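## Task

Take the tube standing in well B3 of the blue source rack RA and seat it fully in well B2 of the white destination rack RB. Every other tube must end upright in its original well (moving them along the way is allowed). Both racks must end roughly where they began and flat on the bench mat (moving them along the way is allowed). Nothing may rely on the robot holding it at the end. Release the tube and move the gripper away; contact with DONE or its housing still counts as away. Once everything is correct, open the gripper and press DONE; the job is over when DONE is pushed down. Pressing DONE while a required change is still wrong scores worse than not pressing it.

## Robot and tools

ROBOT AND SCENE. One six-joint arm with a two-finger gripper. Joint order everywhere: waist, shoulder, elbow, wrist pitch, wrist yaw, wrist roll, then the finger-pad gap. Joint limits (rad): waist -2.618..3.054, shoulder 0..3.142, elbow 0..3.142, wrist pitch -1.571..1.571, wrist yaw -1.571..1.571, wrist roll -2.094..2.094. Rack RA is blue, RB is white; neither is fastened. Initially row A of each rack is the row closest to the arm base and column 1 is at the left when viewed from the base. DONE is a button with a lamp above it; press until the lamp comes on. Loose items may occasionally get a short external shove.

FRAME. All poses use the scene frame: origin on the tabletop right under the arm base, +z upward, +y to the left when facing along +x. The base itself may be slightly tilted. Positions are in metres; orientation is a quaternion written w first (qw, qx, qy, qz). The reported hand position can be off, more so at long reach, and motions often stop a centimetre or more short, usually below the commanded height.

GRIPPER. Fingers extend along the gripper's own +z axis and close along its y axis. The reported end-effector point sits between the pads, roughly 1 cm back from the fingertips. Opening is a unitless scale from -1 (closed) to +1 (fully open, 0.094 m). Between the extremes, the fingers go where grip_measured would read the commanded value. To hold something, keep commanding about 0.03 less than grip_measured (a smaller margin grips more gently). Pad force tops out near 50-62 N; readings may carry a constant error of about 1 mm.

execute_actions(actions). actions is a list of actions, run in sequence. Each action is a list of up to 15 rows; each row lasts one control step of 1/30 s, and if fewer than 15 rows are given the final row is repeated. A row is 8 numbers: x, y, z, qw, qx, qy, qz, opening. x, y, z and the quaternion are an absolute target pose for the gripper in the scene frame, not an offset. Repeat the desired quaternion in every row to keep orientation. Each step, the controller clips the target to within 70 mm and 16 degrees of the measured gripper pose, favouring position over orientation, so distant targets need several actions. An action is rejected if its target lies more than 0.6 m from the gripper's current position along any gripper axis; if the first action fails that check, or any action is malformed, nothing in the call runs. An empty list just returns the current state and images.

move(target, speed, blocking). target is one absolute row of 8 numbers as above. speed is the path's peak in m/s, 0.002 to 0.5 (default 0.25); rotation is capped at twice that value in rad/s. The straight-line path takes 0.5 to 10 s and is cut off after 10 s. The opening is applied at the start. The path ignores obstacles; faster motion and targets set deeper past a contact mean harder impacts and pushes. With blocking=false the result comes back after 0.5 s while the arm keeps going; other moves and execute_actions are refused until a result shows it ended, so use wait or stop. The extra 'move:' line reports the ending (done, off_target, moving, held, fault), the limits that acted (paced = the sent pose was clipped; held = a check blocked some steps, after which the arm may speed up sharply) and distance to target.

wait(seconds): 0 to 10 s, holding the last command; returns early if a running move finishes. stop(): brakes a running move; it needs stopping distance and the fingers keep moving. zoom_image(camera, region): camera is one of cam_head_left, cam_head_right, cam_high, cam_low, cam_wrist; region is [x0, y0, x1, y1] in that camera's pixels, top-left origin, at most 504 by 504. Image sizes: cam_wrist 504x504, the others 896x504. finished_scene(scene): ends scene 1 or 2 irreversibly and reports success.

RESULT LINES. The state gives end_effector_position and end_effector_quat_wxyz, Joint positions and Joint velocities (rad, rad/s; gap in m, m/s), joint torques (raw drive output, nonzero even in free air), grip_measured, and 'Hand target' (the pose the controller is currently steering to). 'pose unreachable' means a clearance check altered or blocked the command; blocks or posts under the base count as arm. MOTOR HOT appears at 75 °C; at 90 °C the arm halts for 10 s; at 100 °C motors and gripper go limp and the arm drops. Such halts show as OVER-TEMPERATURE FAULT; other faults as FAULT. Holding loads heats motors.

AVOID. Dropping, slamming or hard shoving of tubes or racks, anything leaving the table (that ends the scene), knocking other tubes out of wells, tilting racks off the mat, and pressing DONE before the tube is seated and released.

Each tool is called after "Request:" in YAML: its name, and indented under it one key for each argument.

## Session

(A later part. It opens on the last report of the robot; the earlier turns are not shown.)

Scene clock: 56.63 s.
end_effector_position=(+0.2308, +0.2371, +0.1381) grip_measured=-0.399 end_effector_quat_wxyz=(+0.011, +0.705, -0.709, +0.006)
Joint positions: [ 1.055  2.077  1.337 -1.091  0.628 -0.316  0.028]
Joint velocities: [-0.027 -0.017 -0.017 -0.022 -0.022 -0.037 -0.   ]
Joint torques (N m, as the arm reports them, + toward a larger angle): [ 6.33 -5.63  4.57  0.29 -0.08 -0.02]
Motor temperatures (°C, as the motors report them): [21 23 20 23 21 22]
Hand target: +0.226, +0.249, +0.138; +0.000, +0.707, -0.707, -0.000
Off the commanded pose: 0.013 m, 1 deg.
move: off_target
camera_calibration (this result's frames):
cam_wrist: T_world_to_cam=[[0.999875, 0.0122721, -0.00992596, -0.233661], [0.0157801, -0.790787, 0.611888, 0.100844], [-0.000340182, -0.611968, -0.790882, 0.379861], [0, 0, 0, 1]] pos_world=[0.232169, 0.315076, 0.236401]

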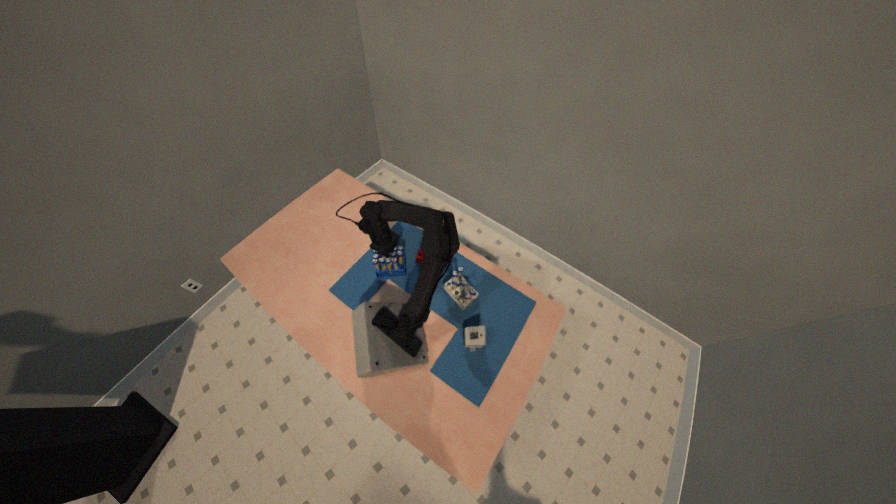

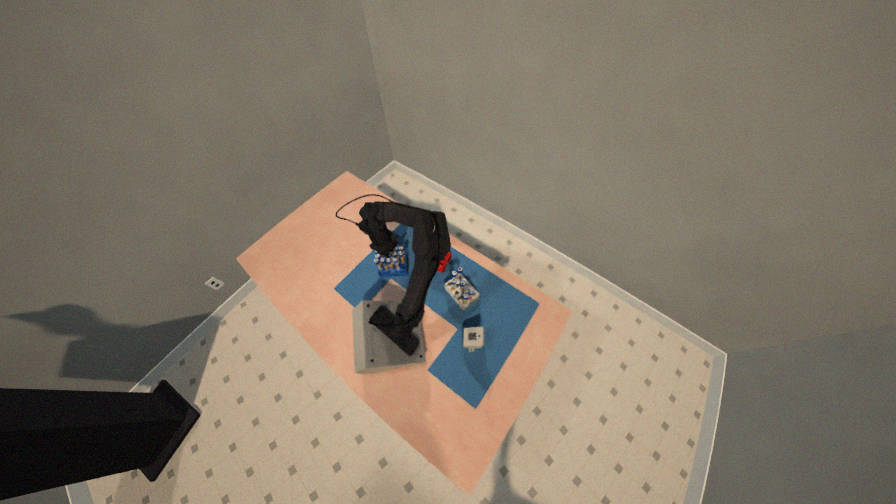

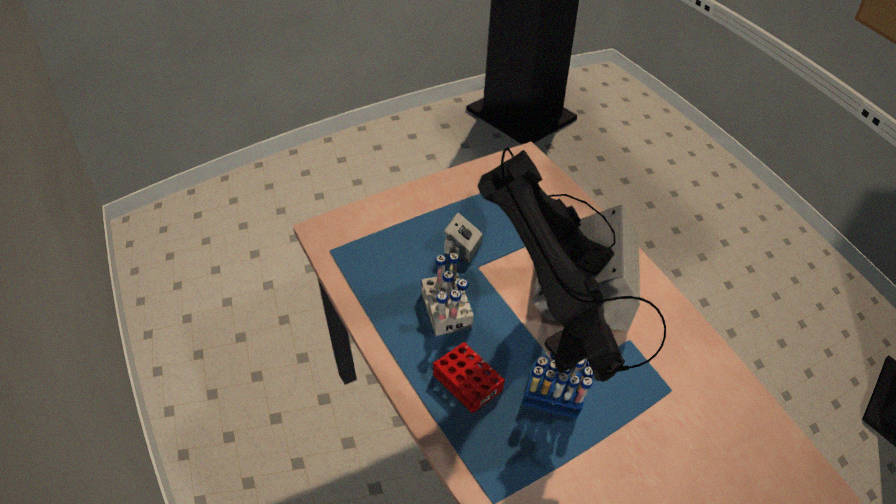

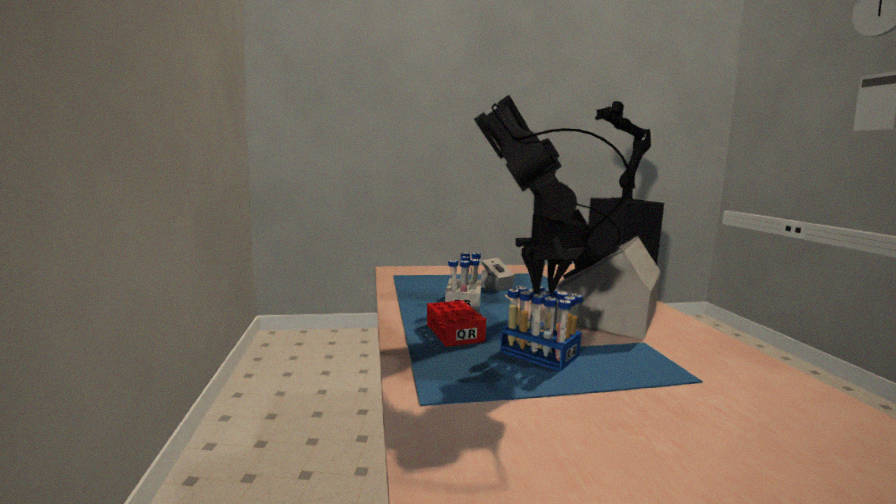

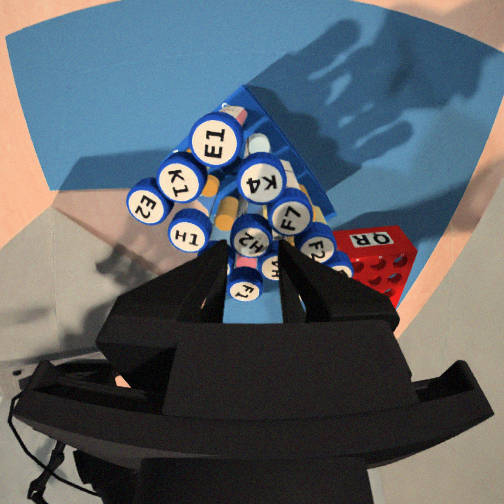

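Request:
move:
  target: [0.226,0.238,0.112,0,0.707,-0.707,0,-0.4]
  speed: 0.02

Scene clock: 62.97 s.
end_effector_position=(+0.2322, +0.2408, +0.1362) grip_measured=-0.399 end_effector_quat_wxyz=(-0.014, +0.708, -0.706, -0.001)
Joint positions: [ 1.055  2.046  1.286 -1.011  0.637 -0.363  0.028]
Joint velocities: [ 0.017 -0.007  0.002 -0.051 -0.022  0.007  0.001]
Joint torques (N m, as the arm reports them, + toward a larger angle): [ 2.44 -4.77  0.56  0.71 -0.05 -0.14]
Motor temperatures (°C, as the motors report them): [22 23 20 23 21 22]
Hand target: +0.226, +0.237, +0.113; +0.001, +0.707, -0.707, +0.001
Off the commanded pose: 0.025 m, 2 deg.
move: off_target
camera_calibration (this result's frames):
cam_wrist: T_world_to_cam=[[0.999619, 0.0226052, 0.0158614, -0.241132], [0.00932523, -0.816963, 0.576614, 0.117494], [0.0259927, -0.576246, -0.816863, 0.369398], [0, 0, 0, 1]] pos_world=[0.230343, 0.314303, 0.237824]

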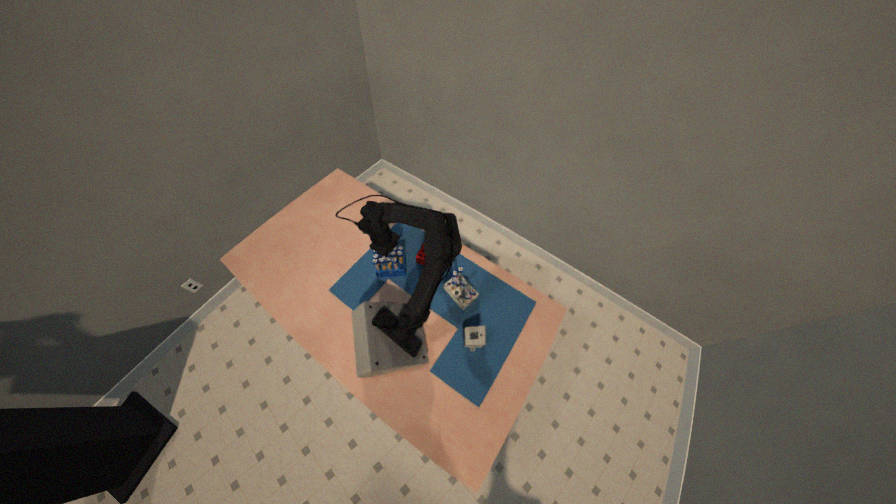

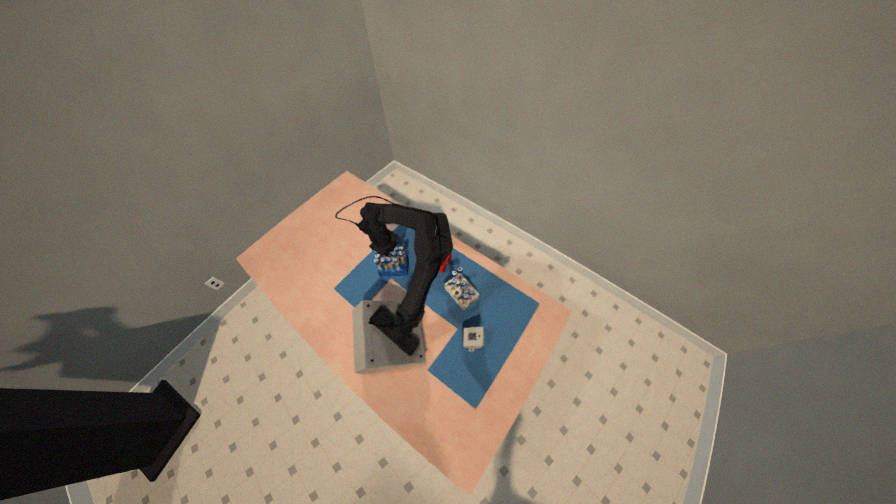

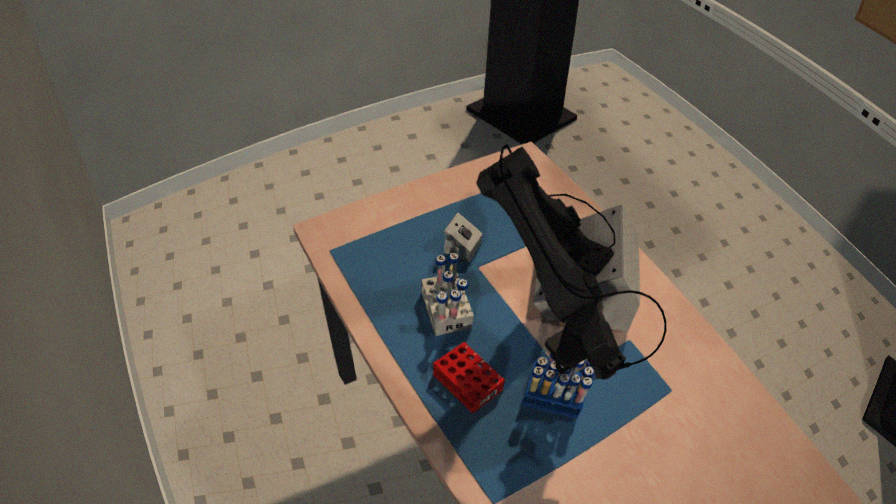

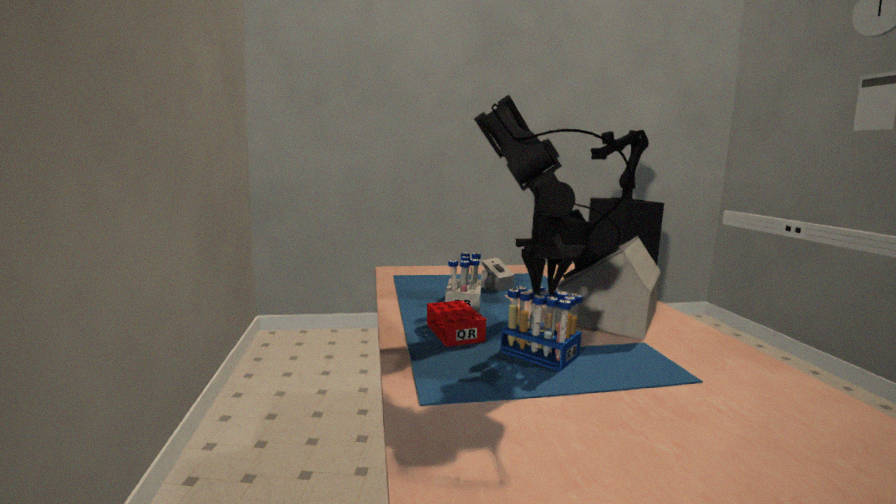

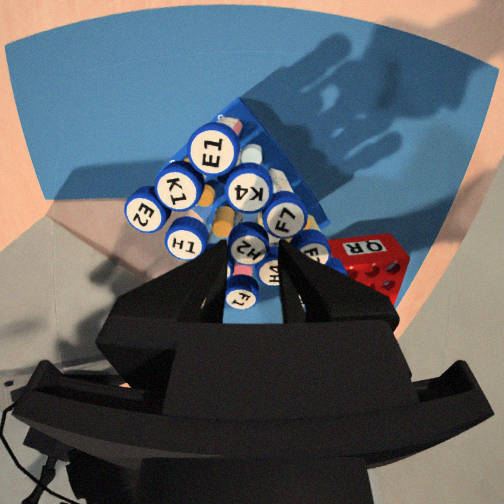

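Request:
move:
  target: [0.228,0.255,0.175,0,0.707,-0.707,0,-0.47]
  speed: 0.05

Request:
move:
  target: [0.225,0.252,0.137,0,0.707,-0.707,0,-0.47]
  speed: 0.03

Scene clock: 68.83 s.
end_effector_position=(+0.2309, +0.2459, +0.1645) grip_measured=-0.469 end_effector_quat_wxyz=(+0.011, +0.707, -0.708, +0.005)
Joint positions: [ 1.103  2.102  1.45  -1.213  0.613 -0.264  0.025]
Joint velocities: [-0.002  0.002 -0.017 -0.037 -0.081 -0.037  0.001]
Joint torques (N m, as the arm reports them, + toward a larger angle): [ 7.24 -6.8   6.13 -0.04 -0.16  0.06]
Motor temperatures (°C, as the motors report them): [21 23 20 23 21 22]
Hand target: +0.228, +0.255, +0.175; -0.000, +0.707, -0.707, -0.002
Off the commanded pose: 0.014 m, 1 deg.
move: off_target
camera_calibration (this result's frames):
cam_wrist: T_world_to_cam=[[0.999789, 0.0168726, -0.0116767, -0.234484], [0.0204905, -0.790964, 0.611519, 0.0906504], [0.00108211, -0.61163, -0.791143, 0.405757], [0, 0, 0, 1]] pos_world=[0.232138, 0.32383, 0.262839]

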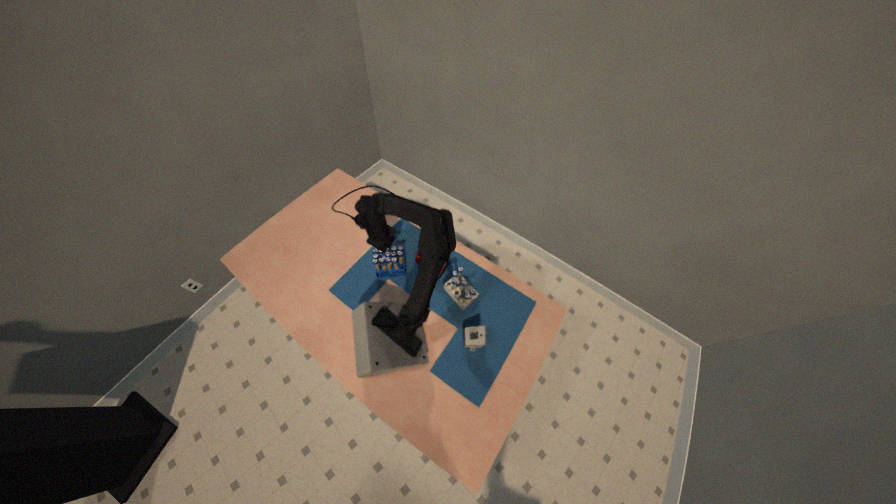

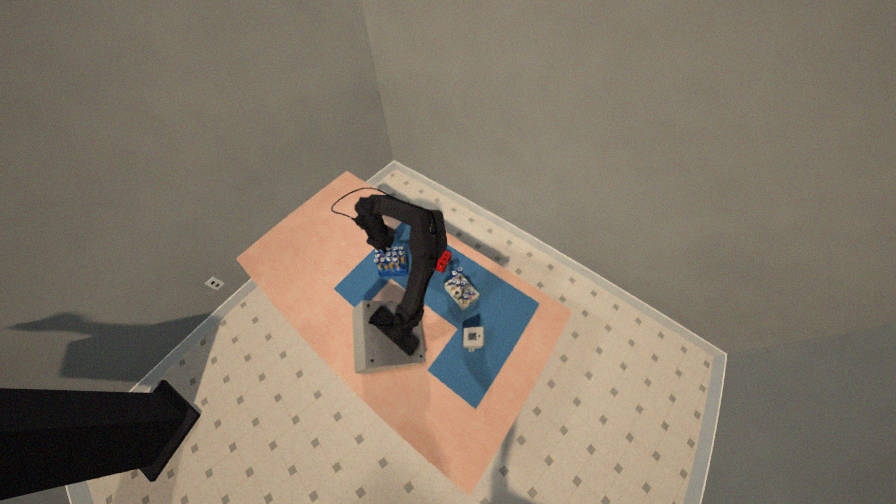

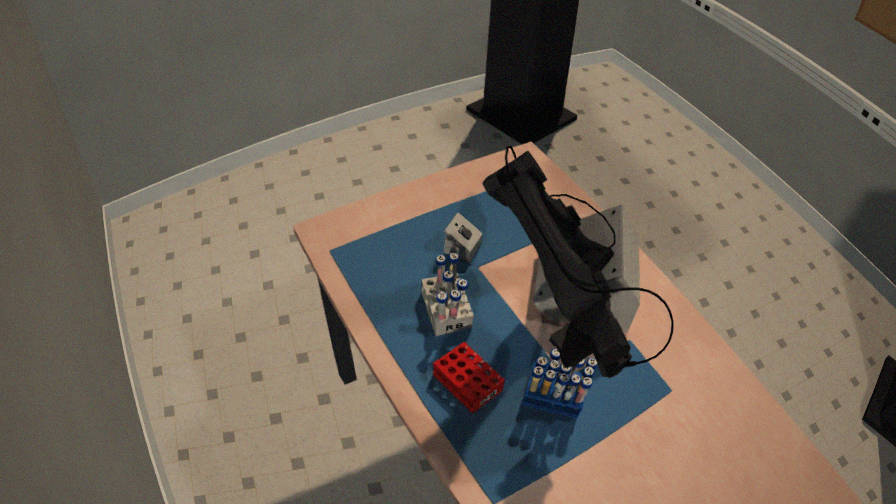

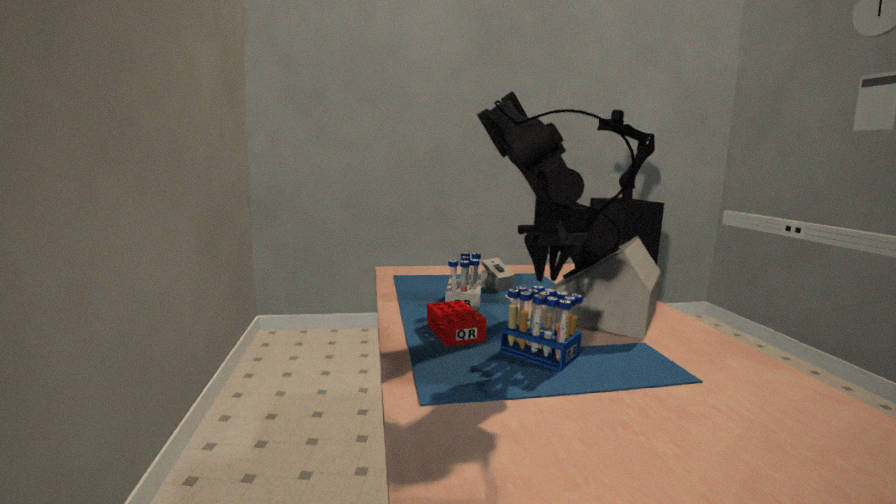

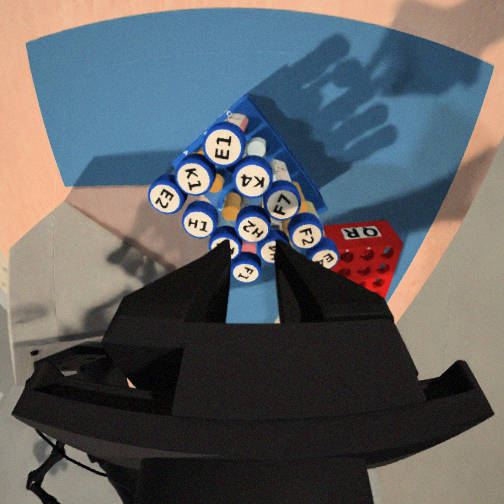

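Scene clock: 70.07 s.
end_effector_position=(+0.2267, +0.2459, +0.1394) grip_measured=-0.469 end_effector_quat_wxyz=(+0.008, +0.704, -0.710, +0.003)
Joint positions: [ 1.071  2.102  1.358 -1.091  0.621 -0.3    0.025]
Joint velocities: [ 0.012 -0.027  0.002  0.007  0.022  0.051 -0.   ]
Joint torques (N m, as the arm reports them, + toward a larger angle): [ 5.21 -6.62  3.8   0.33 -0.01 -0.11]
Motor temperatures (°C, as the motors report them): [21 23 20 23 21 22]
Hand target: +0.225, +0.252, +0.137; +0.000, +0.707, -0.707, +0.001
Off the commanded pose: 0.007 m, 1 deg.
move: done
camera_calibration (this result's frames):
cam_wrist: T_world_to_cam=[[0.99989, 0.00998843, -0.0109601, -0.229036], [0.014587, -0.795451, 0.605842, 0.109334], [-0.00266682, -0.605935, -0.795509, 0.385972], [0, 0, 0, 1]] pos_world=[0.228446, 0.323132, 0.238295]

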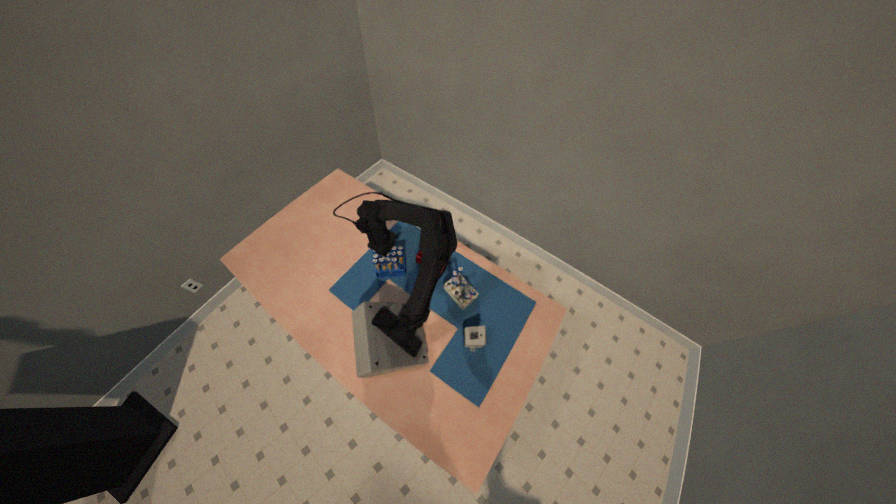

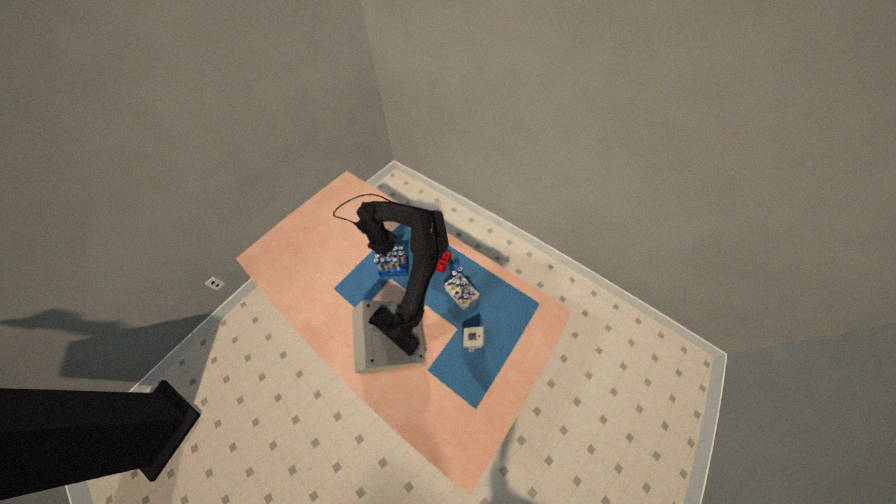

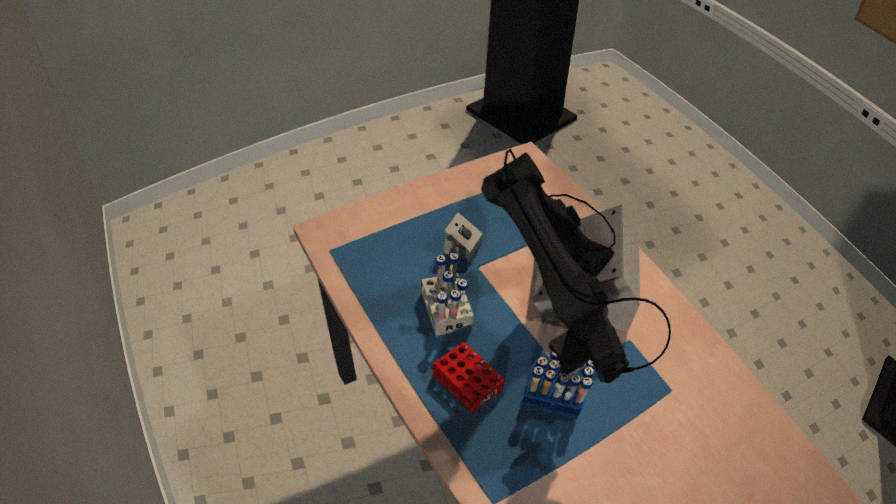

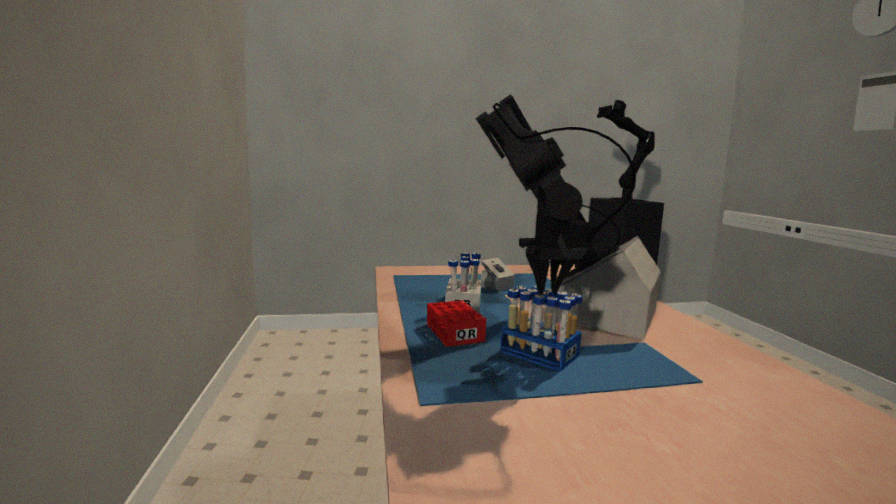

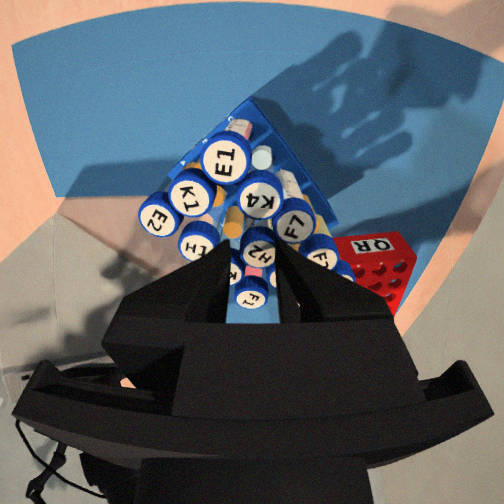

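Need +3mm x; descend.

Request:
move:
  target: [0.231,0.252,0.118,0,0.707,-0.707,0,-0.45]
  speed: 0.02

Scene clock: 73.20 s.
end_effector_position=(+0.2287, +0.2452, +0.1376) grip_measured=-0.452 end_effector_quat_wxyz=(+0.007, +0.718, -0.696, +0.005)
Joint positions: [ 1.066  2.102  1.355 -1.085  0.627 -0.345  0.026]
Joint velocities: [-0.007 -0.017 -0.007 -0.051 -0.007 -0.037 -0.001]
Joint torques (N m, as the arm reports them, + toward a larger angle): [ 2.49 -5.76  1.61  0.86  0.1  -0.15]
Motor temperatures (°C, as the motors report them): [21 23 20 23 21 22]
Hand target: +0.231, +0.250, +0.119; +0.002, +0.707, -0.708, +0.002
Off the commanded pose: 0.021 m, 2 deg.
move: off_target
camera_calibration (this result's frames):
cam_wrist: T_world_to_cam=[[0.998793, 0.0485513, -0.00739985, -0.240674], [0.0430635, -0.793347, 0.607245, 0.102638], [0.0236119, -0.606831, -0.79448, 0.378211], [0, 0, 0, 1]] pos_world=[0.227033, 0.322623, 0.236374]

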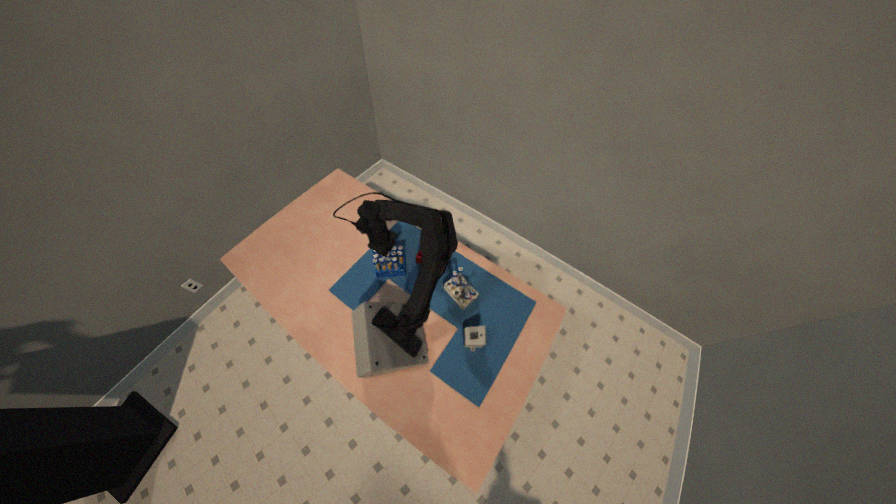

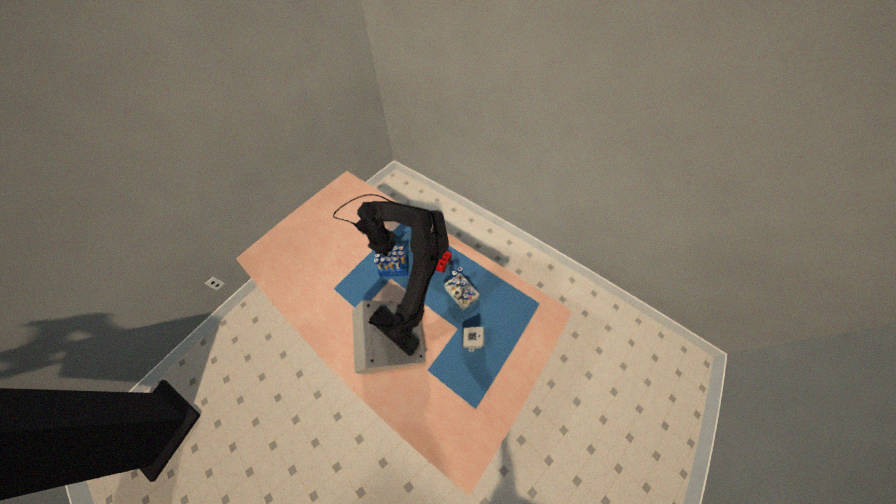

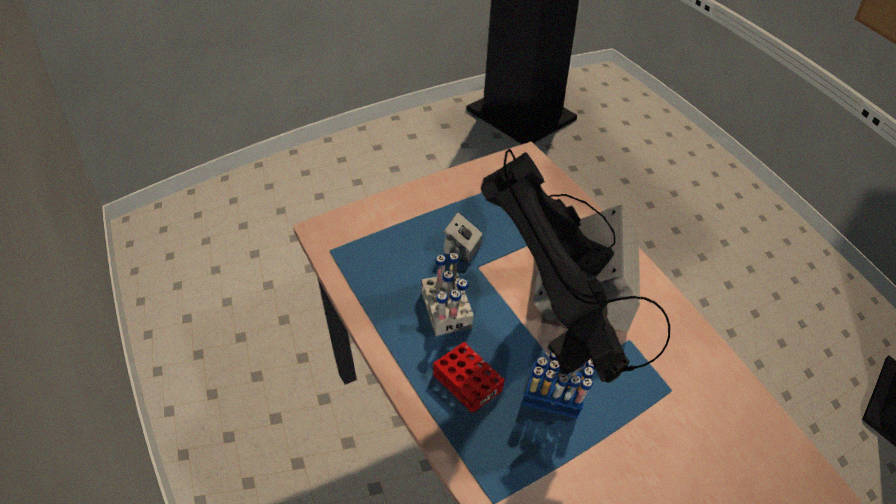

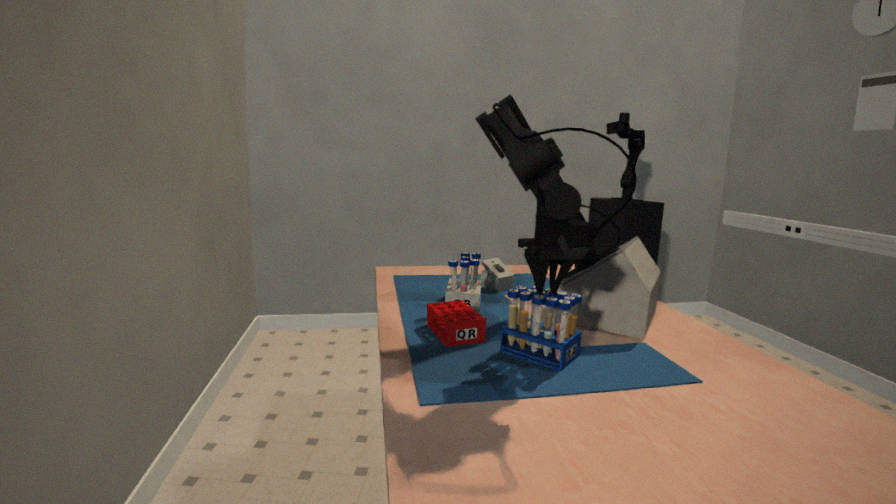

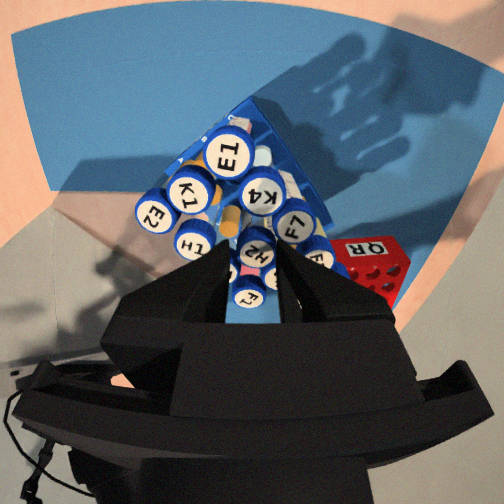

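Request:
zoom_image:
  camera: "cam_low"
  region: [490,230,610,330]

Request:
zoom_image:
  camera: "cam_high"
  region: [510,320,650,430]

Request:
zoom_image:
  camera: "cam_wrist"
  region: [150,170,370,330]

Region (490, 230, 610, 330) of cam_low's 896x504 image, scaled by 4.200, with more detail than that image has.

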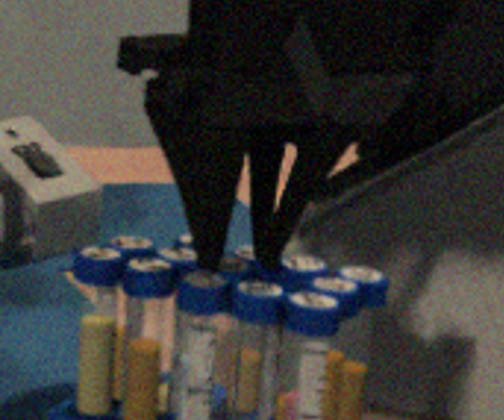

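Region (510, 320, 650, 430) of cam_high's 896x504 image, scaled by 3.600, with more detail than that image has; it fills the top 396 rows of this view, and the rest is white.

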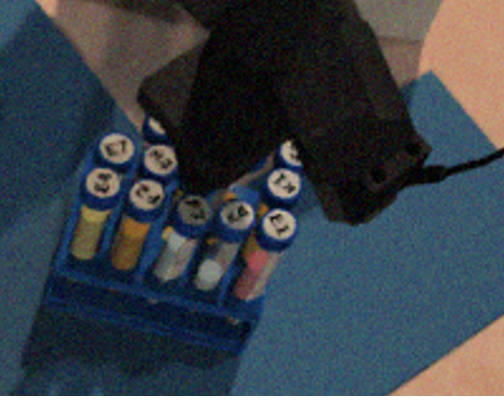

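Region (150, 170, 370, 330) of cam_wrist's 504x504 image, scaled by 2.291, with more detail than that image has; it fills the top 367 rows of this view, and the rest is white.

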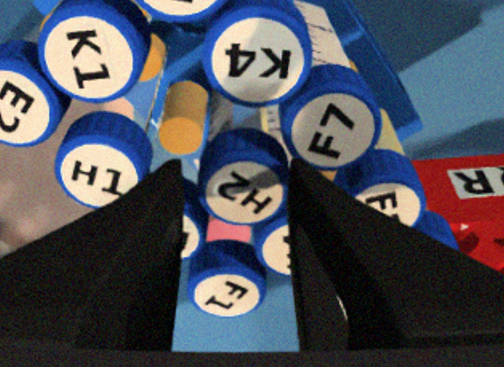

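Request:
move:
  target: [0.235,0.250,0.16,0,0.707,-0.707,0,-0.42]
  speed: 0.04

Request:
move:
  target: [0.230,0.248,0.12,0,0.707,-0.707,0,-0.42]
  speed: 0.02

Scene clock: 85.23 s.
end_effector_position=(+0.2344, +0.2422, +0.1475) grip_measured=-0.422 end_effector_quat_wxyz=(+0.013, +0.710, -0.704, +0.008)
Joint positions: [ 1.067  2.1    1.402 -1.15   0.626 -0.313  0.027]
Joint velocities: [-0.007 -0.007 -0.007  0.007 -0.037 -0.007 -0.   ]
Joint torques (N m, as the arm reports them, + toward a larger angle): [ 6.87 -8.13  5.96 -0.09 -0.14  0.11]
Motor temperatures (°C, as the motors report them): [21 23 20 23 21 22]
Hand target: +0.235, +0.250, +0.160; +0.000, +0.707, -0.707, -0.001
Off the commanded pose: 0.015 m, 2 deg.
move: off_target
camera_calibration (this result's frames):
cam_wrist: T_world_to_cam=[[0.999547, 0.027857, -0.0114297, -0.240786], [0.0289702, -0.786232, 0.617252, 0.0940825], [0.00820841, -0.617303, -0.786683, 0.389075], [0, 0, 0, 1]] pos_world=[0.234758, 0.320856, 0.245254]

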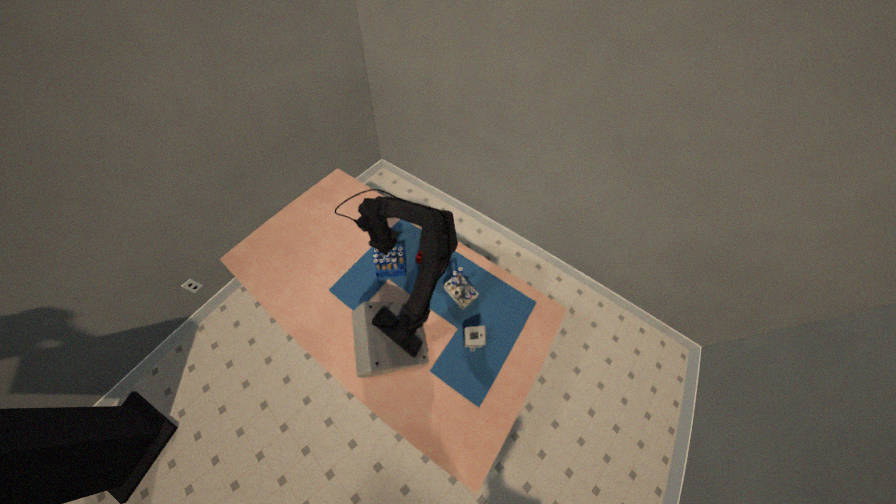

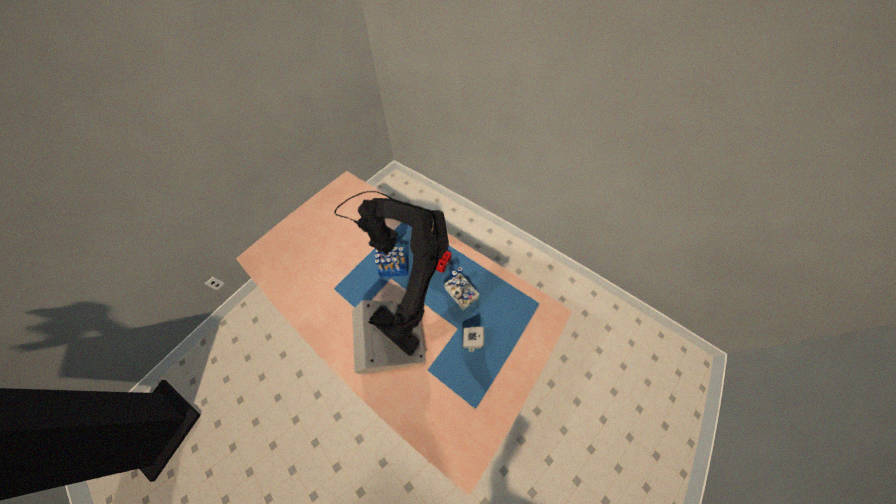

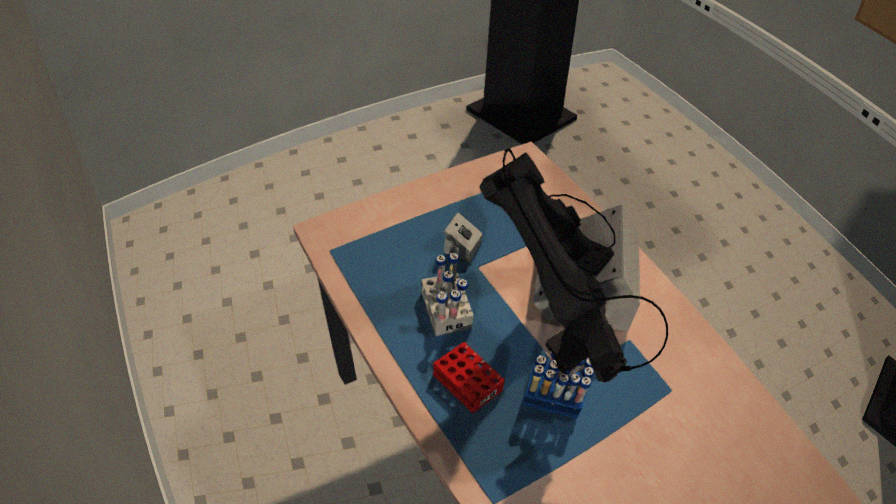

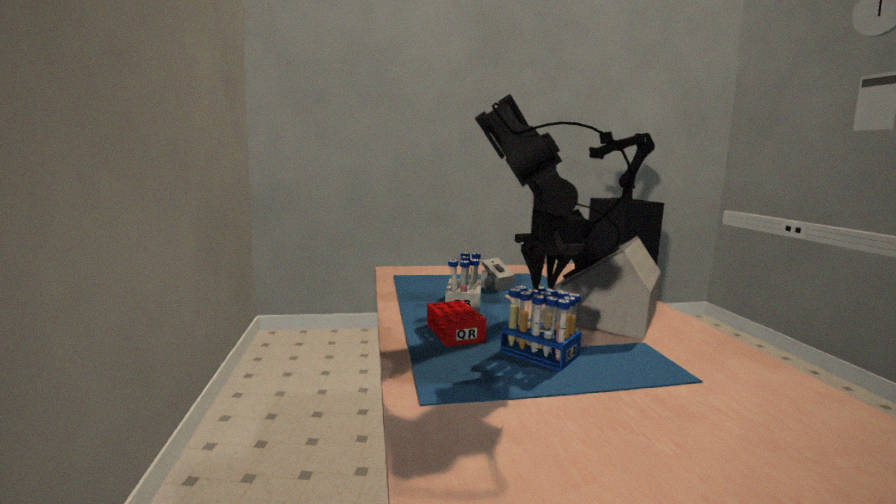

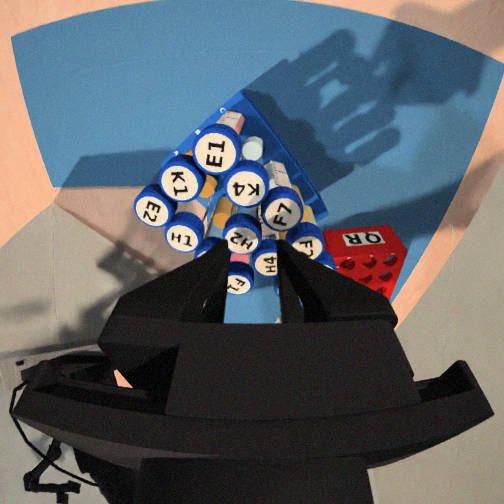

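Scene clock: 86.87 s.
end_effector_position=(+0.2327, +0.2405, +0.1365) grip_measured=-0.421 end_effector_quat_wxyz=(+0.009, +0.714, -0.700, +0.005)
Joint positions: [ 1.05   2.088  1.348 -1.084  0.628 -0.35   0.027]
Joint velocities: [-0.002 -0.012  0.012  0.051 -0.051 -0.022  0.002]
Joint torques (N m, as the arm reports them, + toward a larger angle): [ 3.9  -5.78  1.38  0.84  0.05 -0.05]
Motor temperatures (°C, as the motors report them): [21 23 20 23 21 22]
Hand target: +0.230, +0.247, +0.121; +0.002, +0.707, -0.708, +0.001
Off the commanded pose: 0.018 m, 2 deg.
move: off_target
camera_calibration (this result's frames):
cam_wrist: T_world_to_cam=[[0.999253, 0.0370868, -0.0108495, -0.241374], [0.0360236, -0.792504, 0.608802, 0.100618], [0.0139802, -0.608738, -0.793248, 0.376885], [0, 0, 0, 1]] pos_world=[0.2323, 0.318116, 0.235088]

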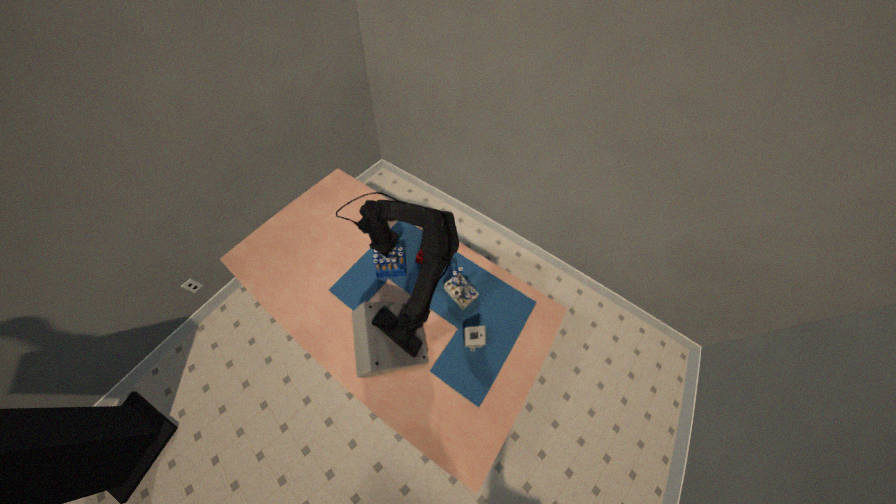

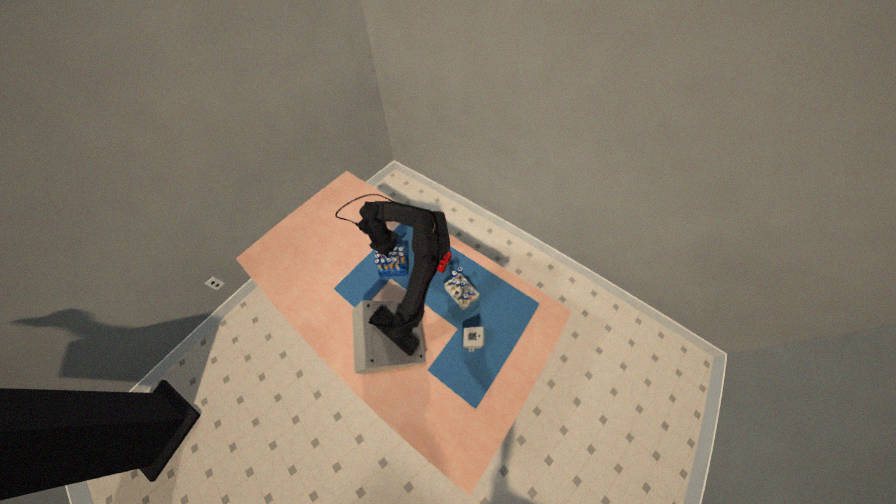

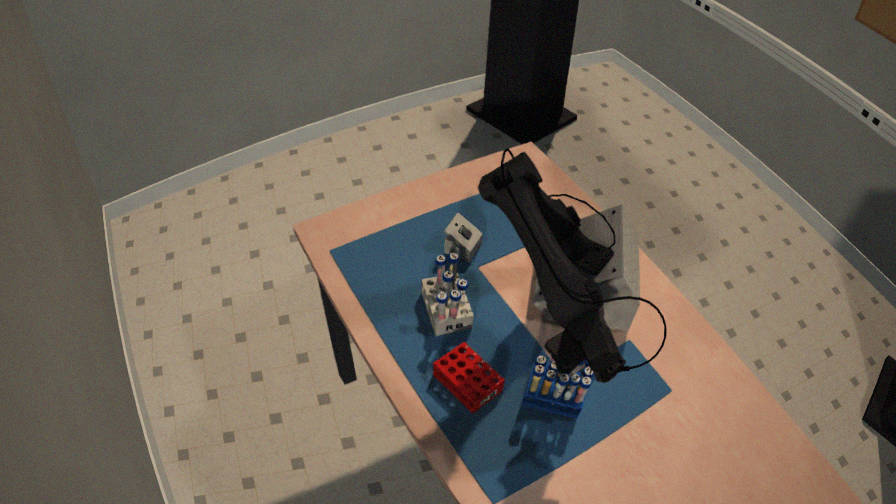

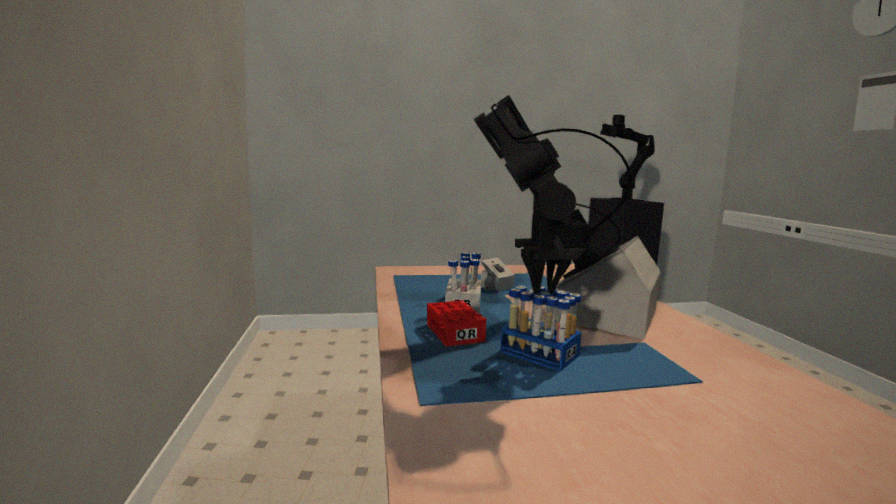

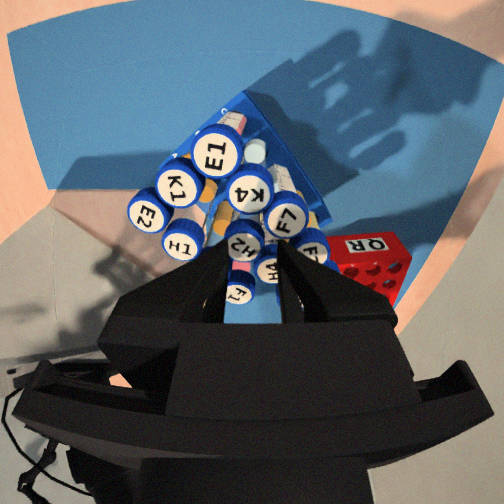

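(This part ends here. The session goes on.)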